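# Extract the lettered cube from the intact strip, hold aloft

## Task

Get the lettered cube that rests on the one unbroken strip out of the shelf. Until that cube is clear of the shelf, no other strip may be shifted, by pulling or pushing, beyond a slight amount, or the attempt fails. Once it is out, keep the cube motionless in the air, well above the table top and in front of the shelf. Nothing may be knocked or set off the table.

## Robot and tools

ROBOT. Two 7-joint xArm7 arms, named left_arm and right_arm, each with a two-finger parallel gripper. The names are labels, not image sides. Base poses in the scene frame: left_arm at (+0.034, +0.321, 0) m, quat_wxyz (+0.995, 0, 0, +0.104); right_arm at (+0.032, -0.324, 0) m, quat_wxyz (+0.999, 0, 0, +0.037).

FRAME. A single scene frame is shared by both arms. Its origin is on the table surface midway between the bases, +x points forward over the table, +z points up, and left_arm sits on the +y side. Positions are in metres, orientations are unit quaternions written w first (qw, qx, qy, qz). Reported hand positions can be somewhat off, more so when an arm is stretched far.

GRIPPER GEOMETRY. Fingers point along the gripper's own +z axis and close along its y axis. end_effector_position is the point between the pads when closed, roughly 2 cm short of the fingertips; closing pushes the tips about 10 mm further along +z. Opening is a number from -1 (closed) to +1 (fully open, 0.084 m).

THE 16-NUMBER ROW. Every motion command uses one row covering both arms: x, y, z, qw, qx, qy, qz, opening for left_arm, then the same eight for right_arm. Always send all 16 even if one arm is idle. x, y, z, q are an absolute gripper pose in the scene frame (a place to go, not an offset). An arm meant to stay still should receive exactly its last reported pose and its intended opening each time; reuse your own chosen quaternion rather than the drifted reported one.

execute_actions(actions, pictures). actions holds zero or one item. Empty list: just reports state. {"rows": [...], "steps": n}: up to 15 rows, n up to 15 control steps of 1/30 s (default 15); each row drives one step and the final row repeats to fill. {"steps": n} alone: a wait of up to 300 steps counted from the previous result, so your thinking time eats into it. A target more than 0.6 m from the arm's last reported position along any gripper axis gets the call refused, and nothing is sent. Each step the commanded pose is trimmed to within 70 mm and 16 degrees of the measured pose, so far goals need several calls; after a call the arm only continues to its last trimmed pose. pictures (boolean) toggles camera images; by default they are included.

move(target, speed). target is one 16-number row as above (absolute poses). speed is the path top speed in m/s, 0.002 to 0.5, default 0.25; rotation is capped at twice that in rad/s. Both grippers travel straight lines that finish together, lasting 0.5 to 10 s (longer paths are cut off at 10 s, short of the goal). Openings are applied at the start. Paths ignore obstacles and the other arm, and the real gripper can lag, wander or overshoot speed, especially near full reach. The result adds a "move:" line with the outcome (done, off_target, moving, held, fault) and active limits (paced = pose was clipped; held = a safety check blocked steps, after which the arm may lurch fast), plus each gripper's remaining distance to its goal.

wait(seconds). 0 to 10 s of simulation with no new command; returns a normal result.

zoom_image(camera, region). camera is cam_head_left, cam_head_right, cam_left_wrist or cam_right_wrist (all 896x504). region is [x0, y0, x1, y1] in image pixels from the top-left, at most 504 by 504.



RESULT LINES. The state line lists, per arm, gripper position, quaternion and linear/angular velocity. grip_measured is the actual finger opening on the -1..1 scale. HELD marks steps where the command, fully or partly, was not passed on; "pose unreachable" names an arm whose command the clearance check altered or stopped. "Hand target" shows where the controller is now steering each gripper. MOTOR HOT appears from 65 C; at 80 C an OVER-TEMPERATURE FAULT brakes that arm until it cools. A torque fault (joint load beyond its limit) makes the arm back off, freeze for 10 s and drop the rest of the call.

GRIPPING. To hold something, command an opening well under grip_measured; a bigger gap means a firmer squeeze (about 24 N per pad at most). Closing fast can slam hard.

TIMING. The simulation keeps running while you reason and write; long replies cost robot time.

AVOID. Disturbing the other (broken) strips before the target cube is out; letting anything fall or leave the table; dropping the cube; fast impacts or targets set deep past a contact, which press harder; arms touching or pushing each other; exceeding joint loads (wrist joints are weakest, 18.2 N m); holding loads so long that motors overheat. Loose objects may occasionally get a small external nudge, so check the cameras before finishing.

Each tool is called after "Emit:" by a JSON object that holds its "api" and its "payload".

Reference images:

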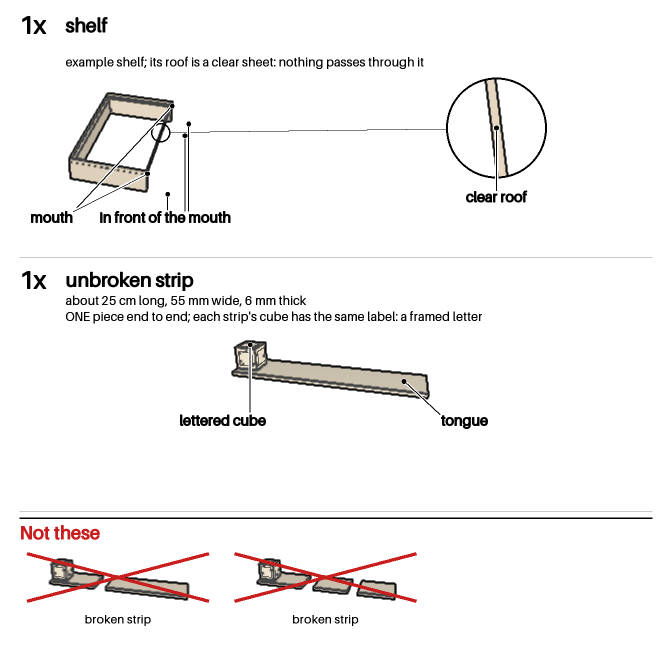

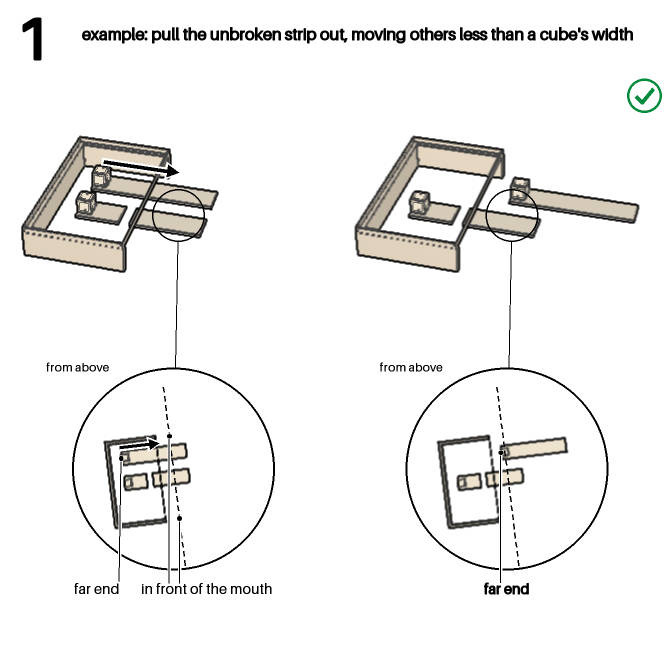

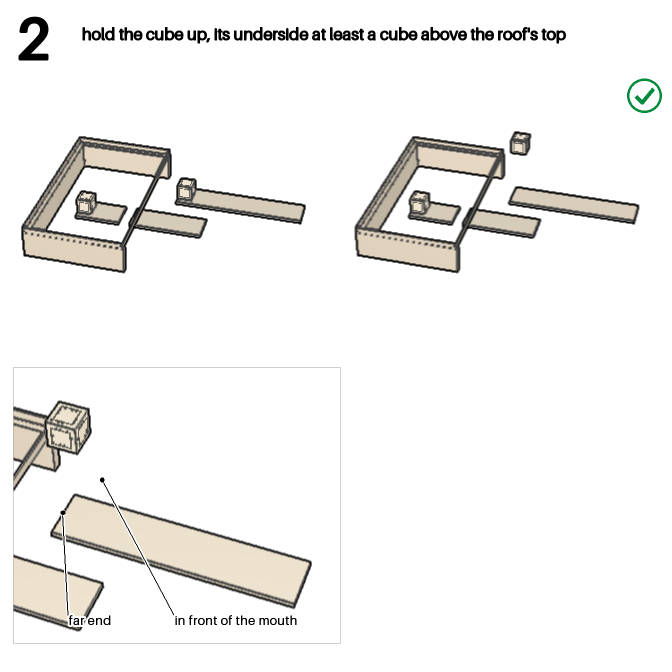

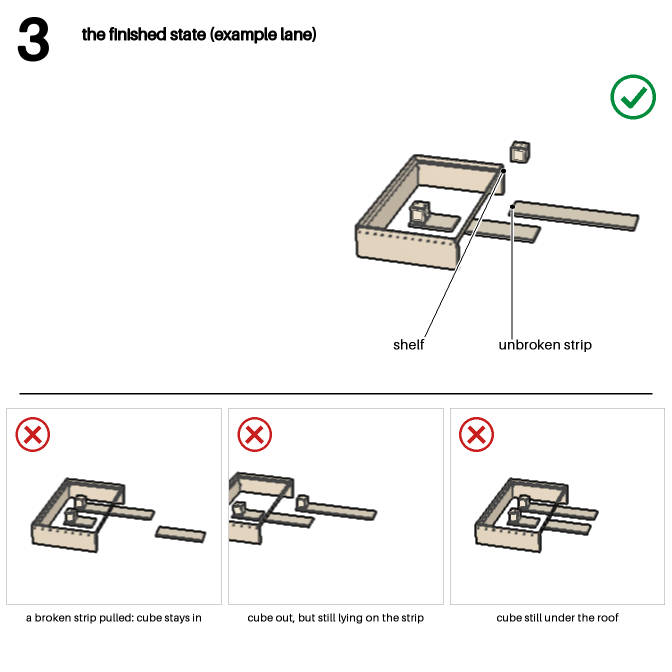

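## Session

Emit:
{"api": "execute_actions", "payload": {"actions": []}}

Scene clock: 0.00 s of 4200.00 s.
left_arm: end_effector_position=(+0.1021, +0.0594, +0.1555) grip_measured=+1.00 end_effector_quat_wxyz=(-0.357, +0.229, +0.726, -0.542) end_effector_velocity=(+0.000, +0.000, +0.000) end_effector_angular_velocity=(-0.000, +0.001, +0.001) | right_arm: end_effector_position=(+0.3783, -0.0073, +0.3887) grip_measured=+1.00 end_effector_quat_wxyz=(-0.454, +0.595, +0.660, -0.065) end_effector_velocity=(+0.000, -0.000, -0.000) end_effector_angular_velocity=(-0.000, -0.000, -0.001)
Joint positions: left_arm=[-1.969 -1.467  1.851  0.293  0.31   0.969  2.974  0.084] | right_arm=[ 0.52   0.326 -0.339  1.768  0.876  2.059 -1.255  0.084]
Joint velocities: left_arm=[ 0.001 -0.    -0.    -0.    -0.001  0.    -0.    -0.   ] | right_arm=[-0.  0. -0. -0. -0. -0.  0. -0.]
Hand target (left_arm): +0.102, +0.059, +0.156; -0.357, +0.229, +0.726, -0.542
Hand target (right_arm): +0.378, -0.007, +0.389; -0.454, +0.595, +0.660, -0.065

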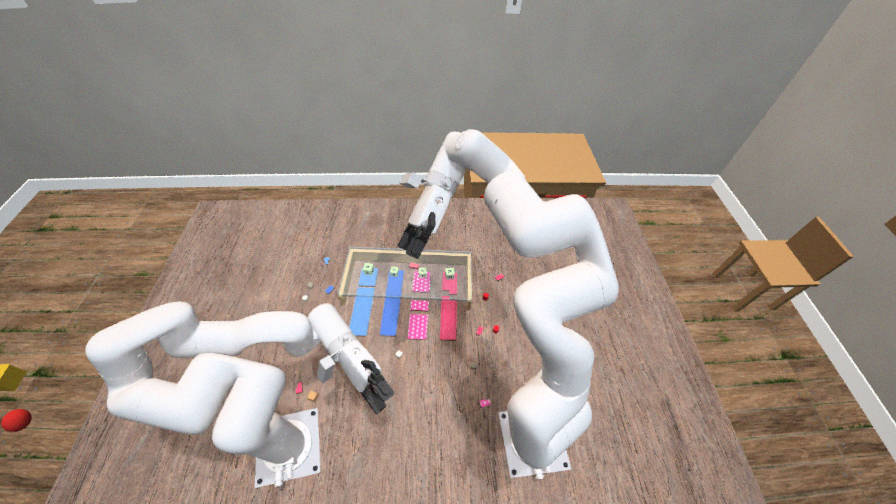

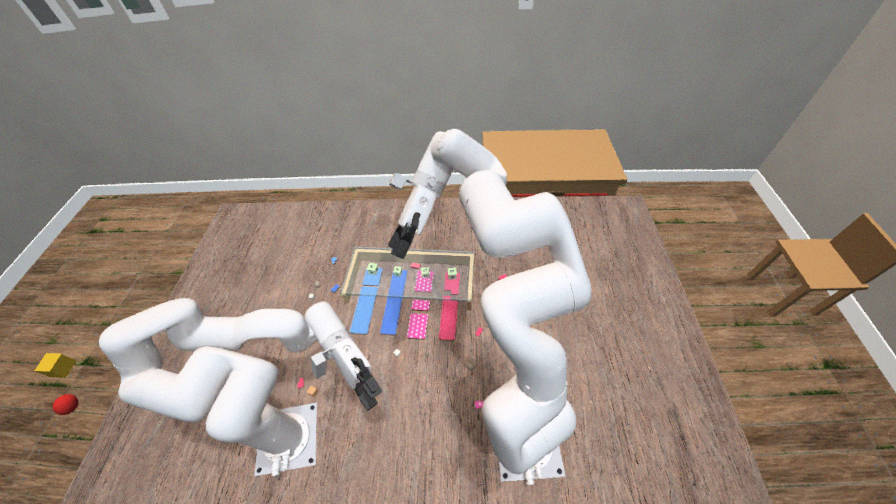

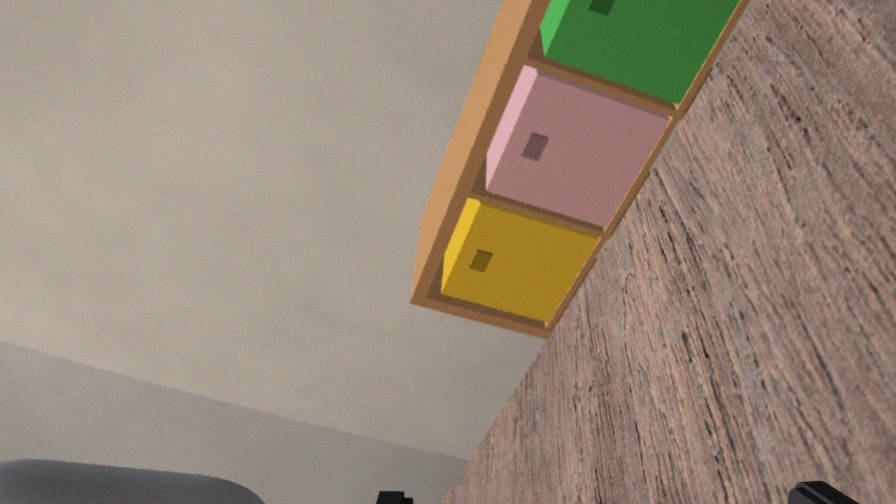

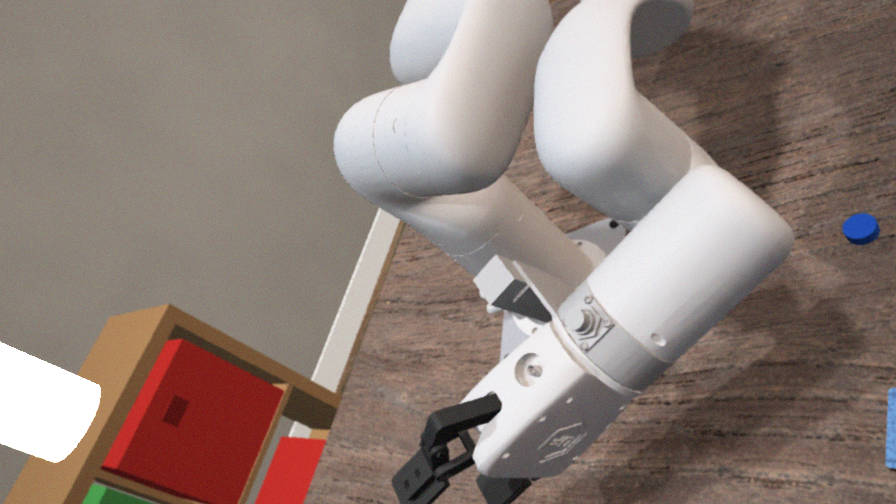

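Emit:
{"api": "move", "payload": {"target": [0.1,0.25,0.3,-0.357,0.229,0.726,-0.542,1,0.38,0.0,0.4,0,1,0,0,1]}}

Scene clock: 5.63 s of 4200.00 s.
left_arm: end_effector_position=(+0.1010, +0.1633, +0.2348) grip_measured=+1.00 end_effector_quat_wxyz=(-0.357, +0.229, +0.725, -0.542) end_effector_velocity=(+0.000, -0.000, +0.000) end_effector_angular_velocity=(-0.001, +0.001, +0.002) | right_arm: end_effector_position=(+0.3803, -0.0002, +0.4001) grip_measured=+1.00 end_effector_quat_wxyz=(-0.000, +1.000, -0.001, -0.000) end_effector_velocity=(-0.001, +0.001, -0.000) end_effector_angular_velocity=(-0.003, +0.001, -0.002)
Joint positions: left_arm=[-1.434 -1.53   1.528  0.271  0.104  1.5    2.883  0.084] | right_arm=[ 0.817  0.031 -0.147  1.648  0.005  1.617  0.748  0.084]
Joint velocities: left_arm=[ 0.001 -0.    -0.     0.    -0.001 -0.001 -0.     0.   ] | right_arm=[ 0.001  0.003  0.002  0.003 -0.001  0.003  0.005 -0.   ]
Hand target (left_arm): +0.101, +0.163, +0.235; -0.357, +0.229, +0.725, -0.542
Hand target (right_arm): +0.380, -0.000, +0.400; +0.000, +1.000, -0.001, -0.000
Off the commanded pose (left_arm): 0.108 m, 0 deg; position clipped at the last step of the last action.
Off the commanded pose (right_arm): 0.000 m, 0 deg.
move: held (left_arm); limits=paced,held; held on 59 of 125 steps (left_arm), including the last (left_arm)
pose unreachable (left arm): on one or more control steps of this call this arm could not follow its commanded pose, so it was not sent that pose on those steps. On the call's last step it was still not sent that pose. It may still have moved: this result reports where it is.
cause: the commanded pose would bring two parts of the arm too close to each other (joints 3 (upper arm roll) to 7 (wrist roll) lie between them).

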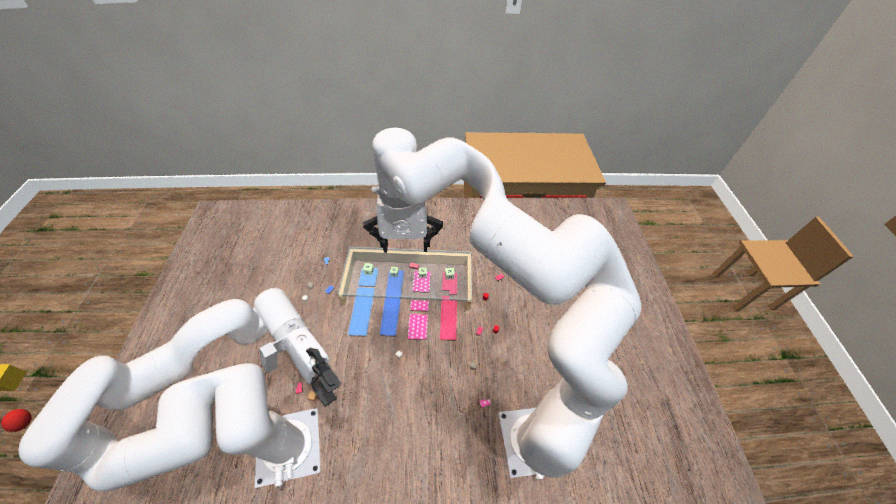

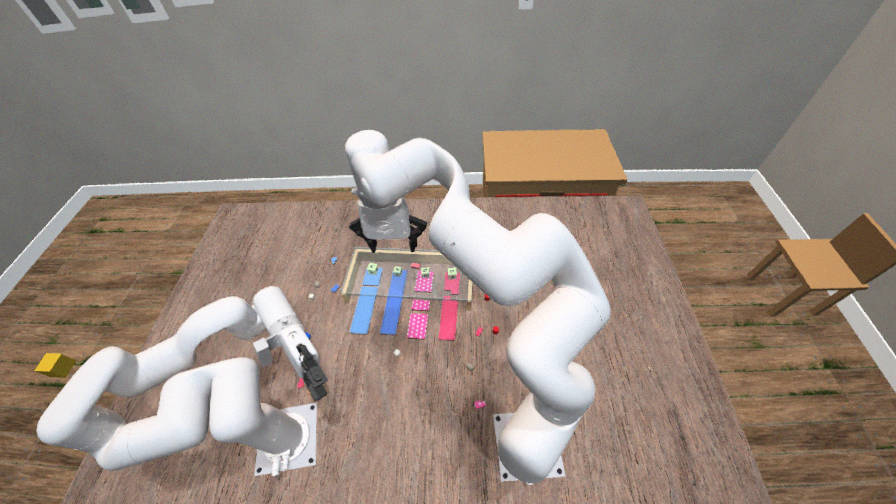

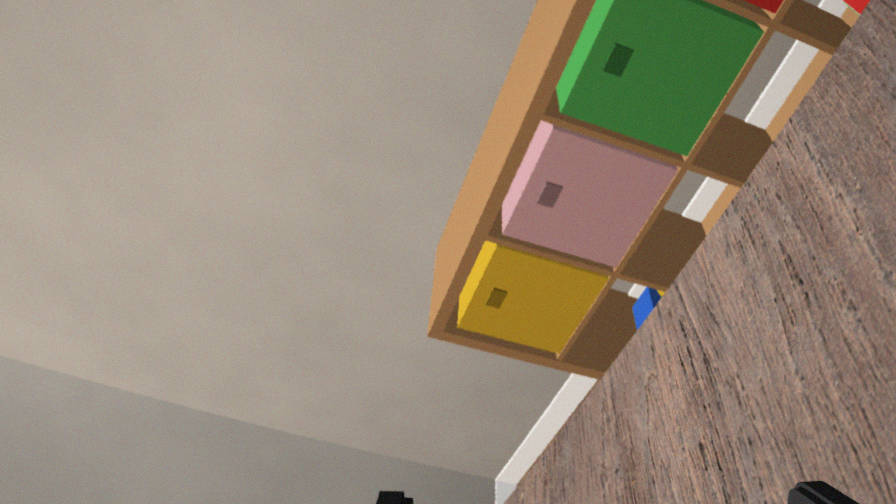

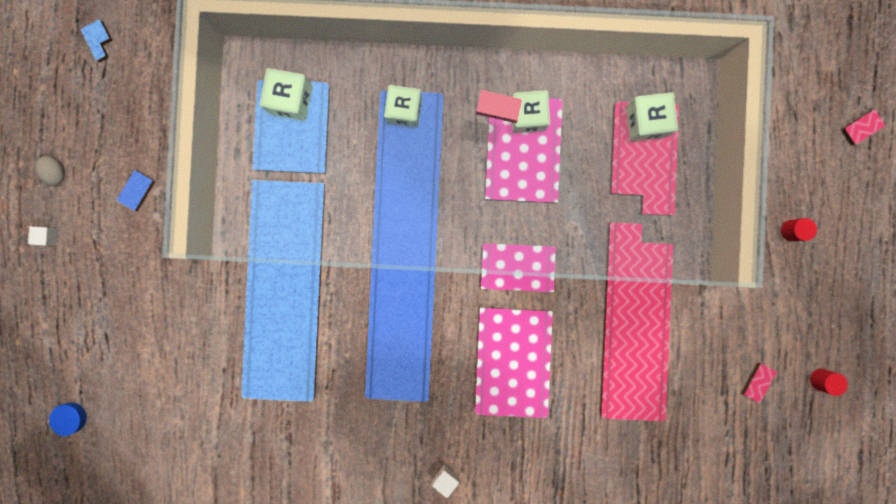

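Emit:
{"api": "move", "payload": {"target": [0.25,0.4,0.3,0,1,0,0,1,0.354,0.071,0.06,0,1,-0.021,0,0.7]}}

Emit:
{"api": "move", "payload": {"target": [0.25,0.4,0.3,0,1,0,0,1,0.354,0.071,0.018,0,1,-0.021,0,0.7], "speed": 0.05}}

Emit:
{"api": "move", "payload": {"target": [0.25,0.4,0.3,0,1,0,0,1,0.354,0.071,0.018,0,1,-0.021,0,-0.3]}}

Scene clock: 15.73 s of 4200.00 s.
left_arm: end_effector_position=(+0.1459, +0.2349, +0.2543) grip_measured=+1.00 end_effector_quat_wxyz=(-0.295, +0.593, +0.600, -0.448) end_effector_velocity=(-0.000, -0.000, -0.000) end_effector_angular_velocity=(+0.000, -0.001, -0.001) | right_arm: end_effector_position=(+0.3550, +0.0726, +0.0603) grip_measured=+0.70 end_effector_quat_wxyz=(-0.001, +1.000, -0.021, -0.000) end_effector_velocity=(-0.000, +0.000, -0.001) end_effector_angular_velocity=(+0.001, -0.000, -0.000)
Joint positions: left_arm=[-1.92  -1.646  1.281  0.675  0.201  1.953  3.244  0.084] | right_arm=[ 0.887  0.368 -0.077  1.075  0.045  0.707  0.897  0.073]
Joint velocities: left_arm=[-0.001 -0.    -0.     0.     0.     0.    -0.    -0.   ] | right_arm=[ 0.     0.002  0.     0.     0.001 -0.003  0.     0.   ]
Hand target (left_arm): +0.146, +0.235, +0.254; -0.295, +0.593, +0.600, -0.448
Hand target (right_arm): +0.355, +0.072, +0.060; -0.000, +1.000, -0.021, -0.001
Off the commanded pose (left_arm): 0.200 m, 107 deg; position and orientation clipped at the last step of the last action.
Off the commanded pose (right_arm): 0.002 m, 0 deg.
After step 90, 1.37 s passed at rest.
move: held (left_arm); limits=paced,held; held on 119 of 172 steps (left_arm), including the last (left_arm)
pose unreachable (left arm): on one or more control steps of this call this arm could not follow its commanded pose, so it was not sent that pose on those steps. On the call's last step it was still not sent that pose. It may still have moved: this result reports where it is.
cause: the commanded pose would bring two parts of the arm too close to each other (its gripper and another part of the arm, with joints 3 (upper arm roll) to 7 (wrist roll) between them).

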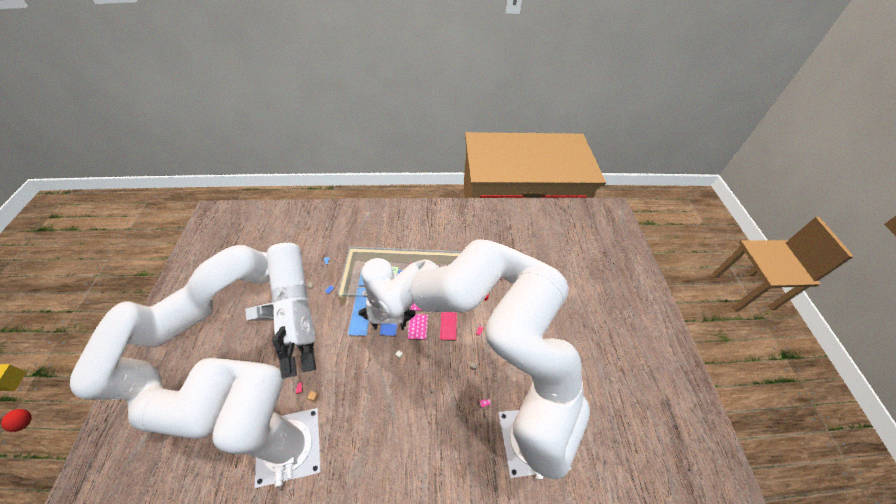

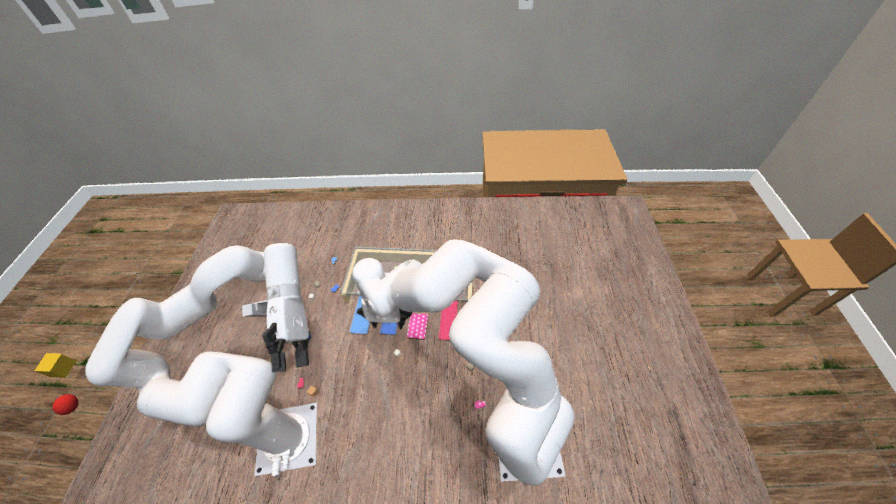

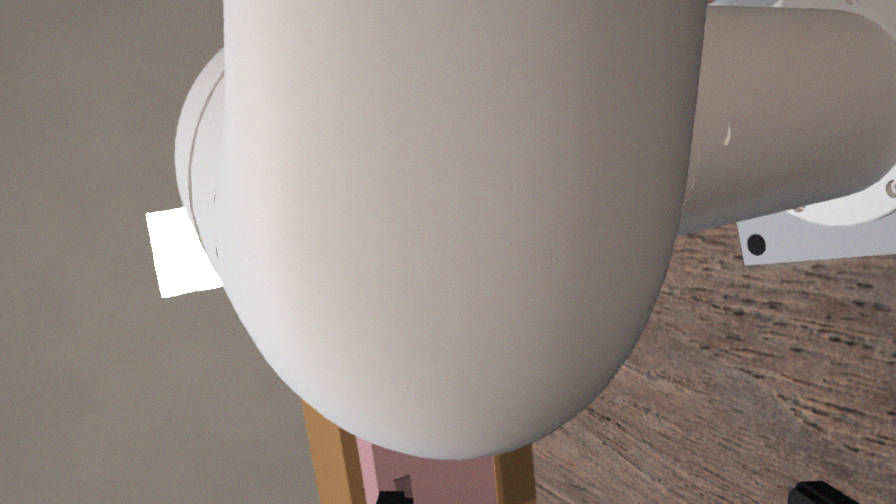

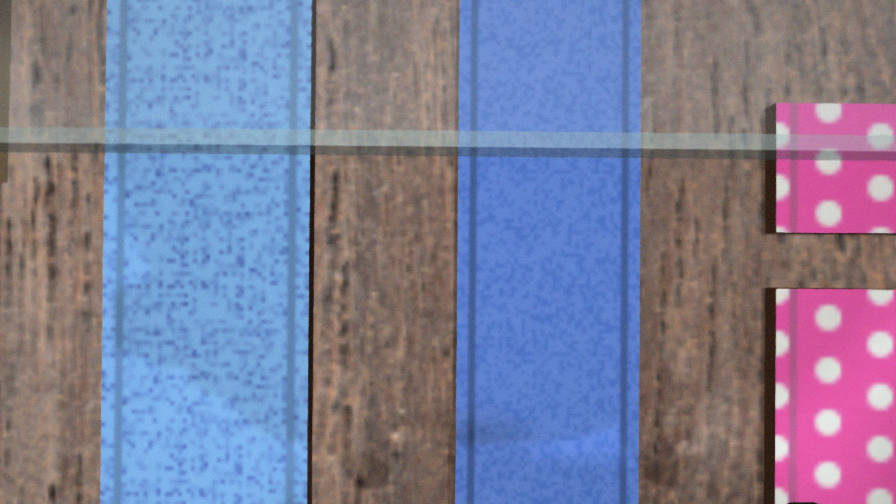

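Scene clock: 26.17 s of 4200.00 s.
left_arm: end_effector_position=(+0.1487, +0.2393, +0.2555) grip_measured=+1.00 end_effector_quat_wxyz=(-0.290, +0.613, +0.589, -0.439) end_effector_velocity=(-0.000, +0.000, +0.000) end_effector_angular_velocity=(-0.001, +0.001, +0.000) | right_arm: end_effector_position=(+0.3544, +0.0718, +0.0376) grip_measured=+0.70 end_effector_quat_wxyz=(-0.000, +1.000, -0.021, -0.000) end_effector_velocity=(-0.000, +0.000, -0.000) end_effector_angular_velocity=(+0.001, +0.001, -0.002)
Joint positions: left_arm=[-1.942 -1.651  1.261  0.693  0.208  1.981  3.269  0.084] | right_arm=[ 0.885  0.414 -0.074  1.064  0.05   0.652  0.894  0.073]
Joint velocities: left_arm=[ 0.001 -0.    -0.    -0.    -0.002 -0.    -0.     0.   ] | right_arm=[-0.     0.001  0.     0.     0.002 -0.001  0.    -0.   ]
Hand target (left_arm): +0.149, +0.239, +0.256; -0.290, +0.613, +0.589, -0.439
Hand target (right_arm): +0.354, +0.072, +0.038; -0.000, +1.000, -0.021, -0.000
Off the commanded pose (left_arm): 0.195 m, 104 deg.
Off the commanded pose (right_arm): 0.020 m, 0 deg.
move: held (left_arm), off_target (right_arm; path cut at 10 s); limits=paced,held; held on 288 of 306 steps (left_arm), including the last (left_arm)
pose unreachable (left arm): on one or more control steps of this call this arm could not follow its commanded pose, so it was not sent that pose on those steps. On the call's last step it was still not sent that pose. It may still have moved: this result reports where it is.
cause: the commanded pose would bring two parts of the arm too close to each other (its gripper and another part of the arm, with joints 3 (upper arm roll) to 7 (wrist roll) between them).

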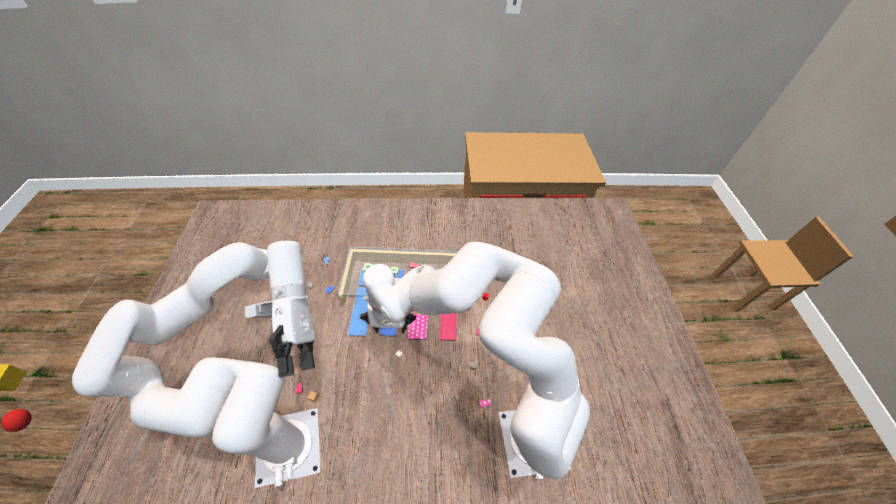

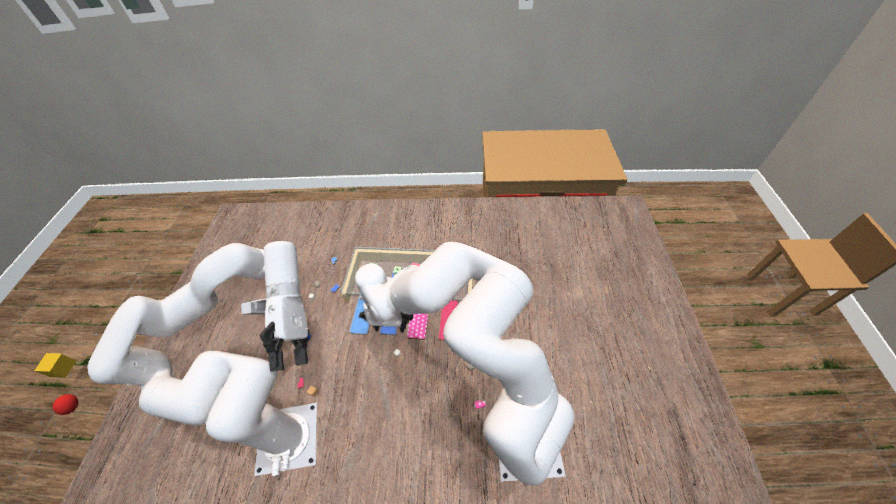

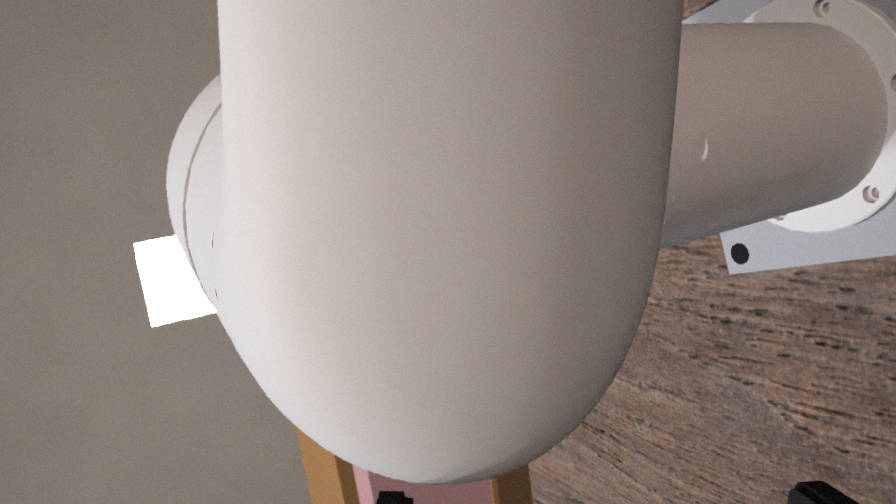

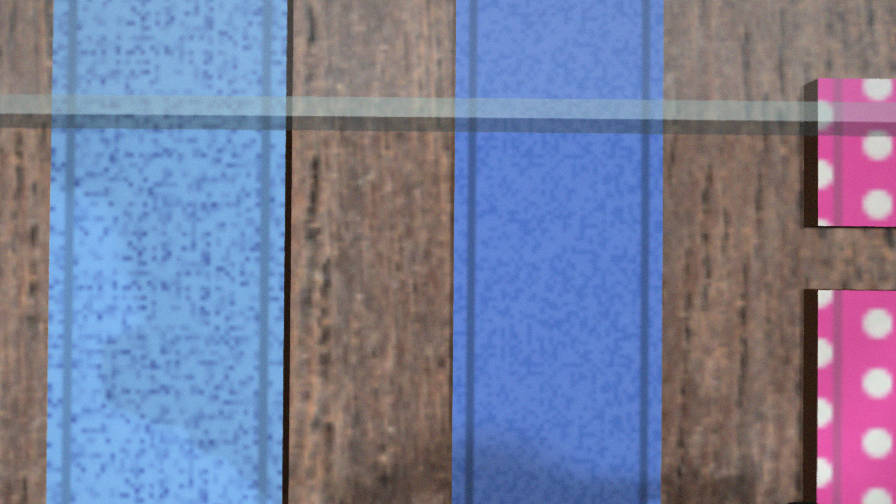

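Scene clock: 30.37 s of 4200.00 s.
left_arm: end_effector_position=(+0.1487, +0.2394, +0.2555) grip_measured=+1.00 end_effector_quat_wxyz=(-0.290, +0.613, +0.589, -0.439) end_effector_velocity=(-0.000, -0.000, +0.000) end_effector_angular_velocity=(+0.000, +0.000, -0.001) | right_arm: end_effector_position=(+0.3567, +0.0748, +0.0279) grip_measured=-0.31 end_effector_quat_wxyz=(-0.008, +1.000, -0.021, +0.005) end_effector_velocity=(-0.000, -0.000, -0.000) end_effector_angular_velocity=(+0.001, +0.000, -0.001)
Joint positions: left_arm=[-1.942 -1.651  1.261  0.694  0.209  1.982  3.269  0.084] | right_arm=[ 0.881  0.436 -0.07   1.058  0.054  0.605  0.891  0.031]
Joint velocities: left_arm=[-0.001  0.     0.     0.    -0.     0.     0.    -0.   ] | right_arm=[-0.002  0.     0.002 -0.001 -0.    -0.002  0.001  0.   ]
Hand target (left_arm): +0.149, +0.239, +0.256; -0.290, +0.613, +0.589, -0.439
Hand target (right_arm): +0.354, +0.071, +0.018; -0.000, +1.000, -0.021, -0.000
Off the commanded pose (left_arm): 0.195 m, 104 deg; position and orientation clipped at the last step of the last action.
Off the commanded pose (right_arm): 0.011 m, 1 deg.
move: held (left_arm), off_target (right_arm); limits=paced,held; held on 117 of 119 steps (left_arm), including the last (left_arm)
pose unreachable (left arm): on one or more control steps of this call this arm could not follow its commanded pose, so it was not sent that pose on those steps. On the call's last step it was still not sent that pose. It may still have moved: this result reports where it is.
cause: the commanded pose would bring two parts of the arm too close to each other (its gripper and another part of the arm, with joints 3 (upper arm roll) to 7 (wrist roll) between them).

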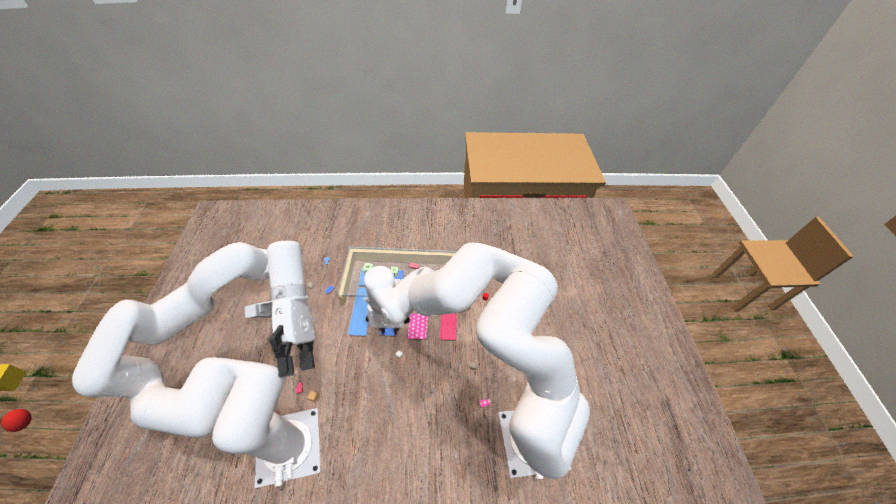

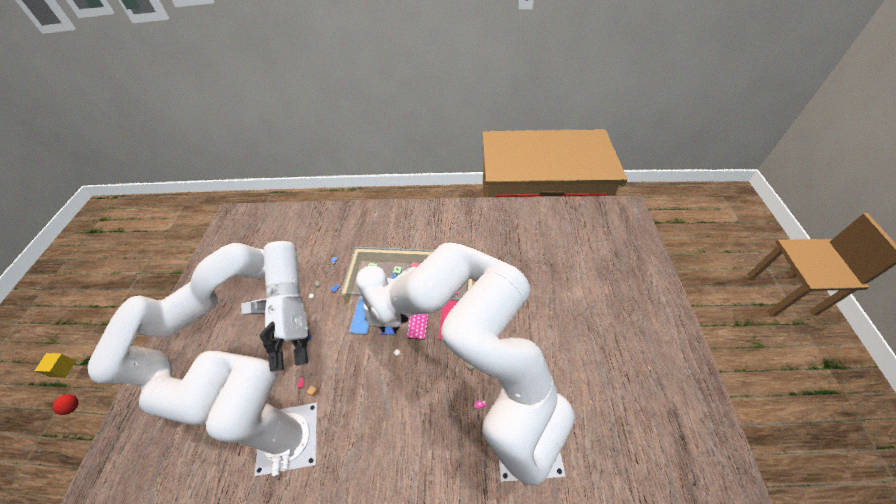

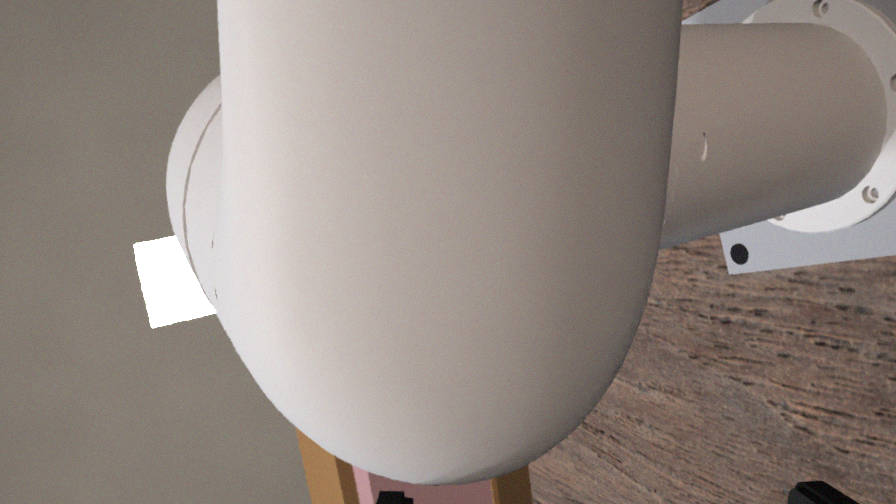

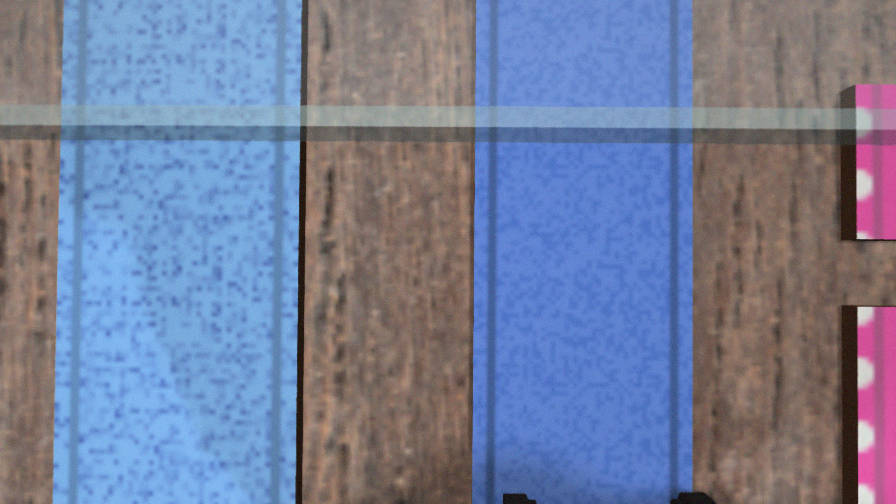

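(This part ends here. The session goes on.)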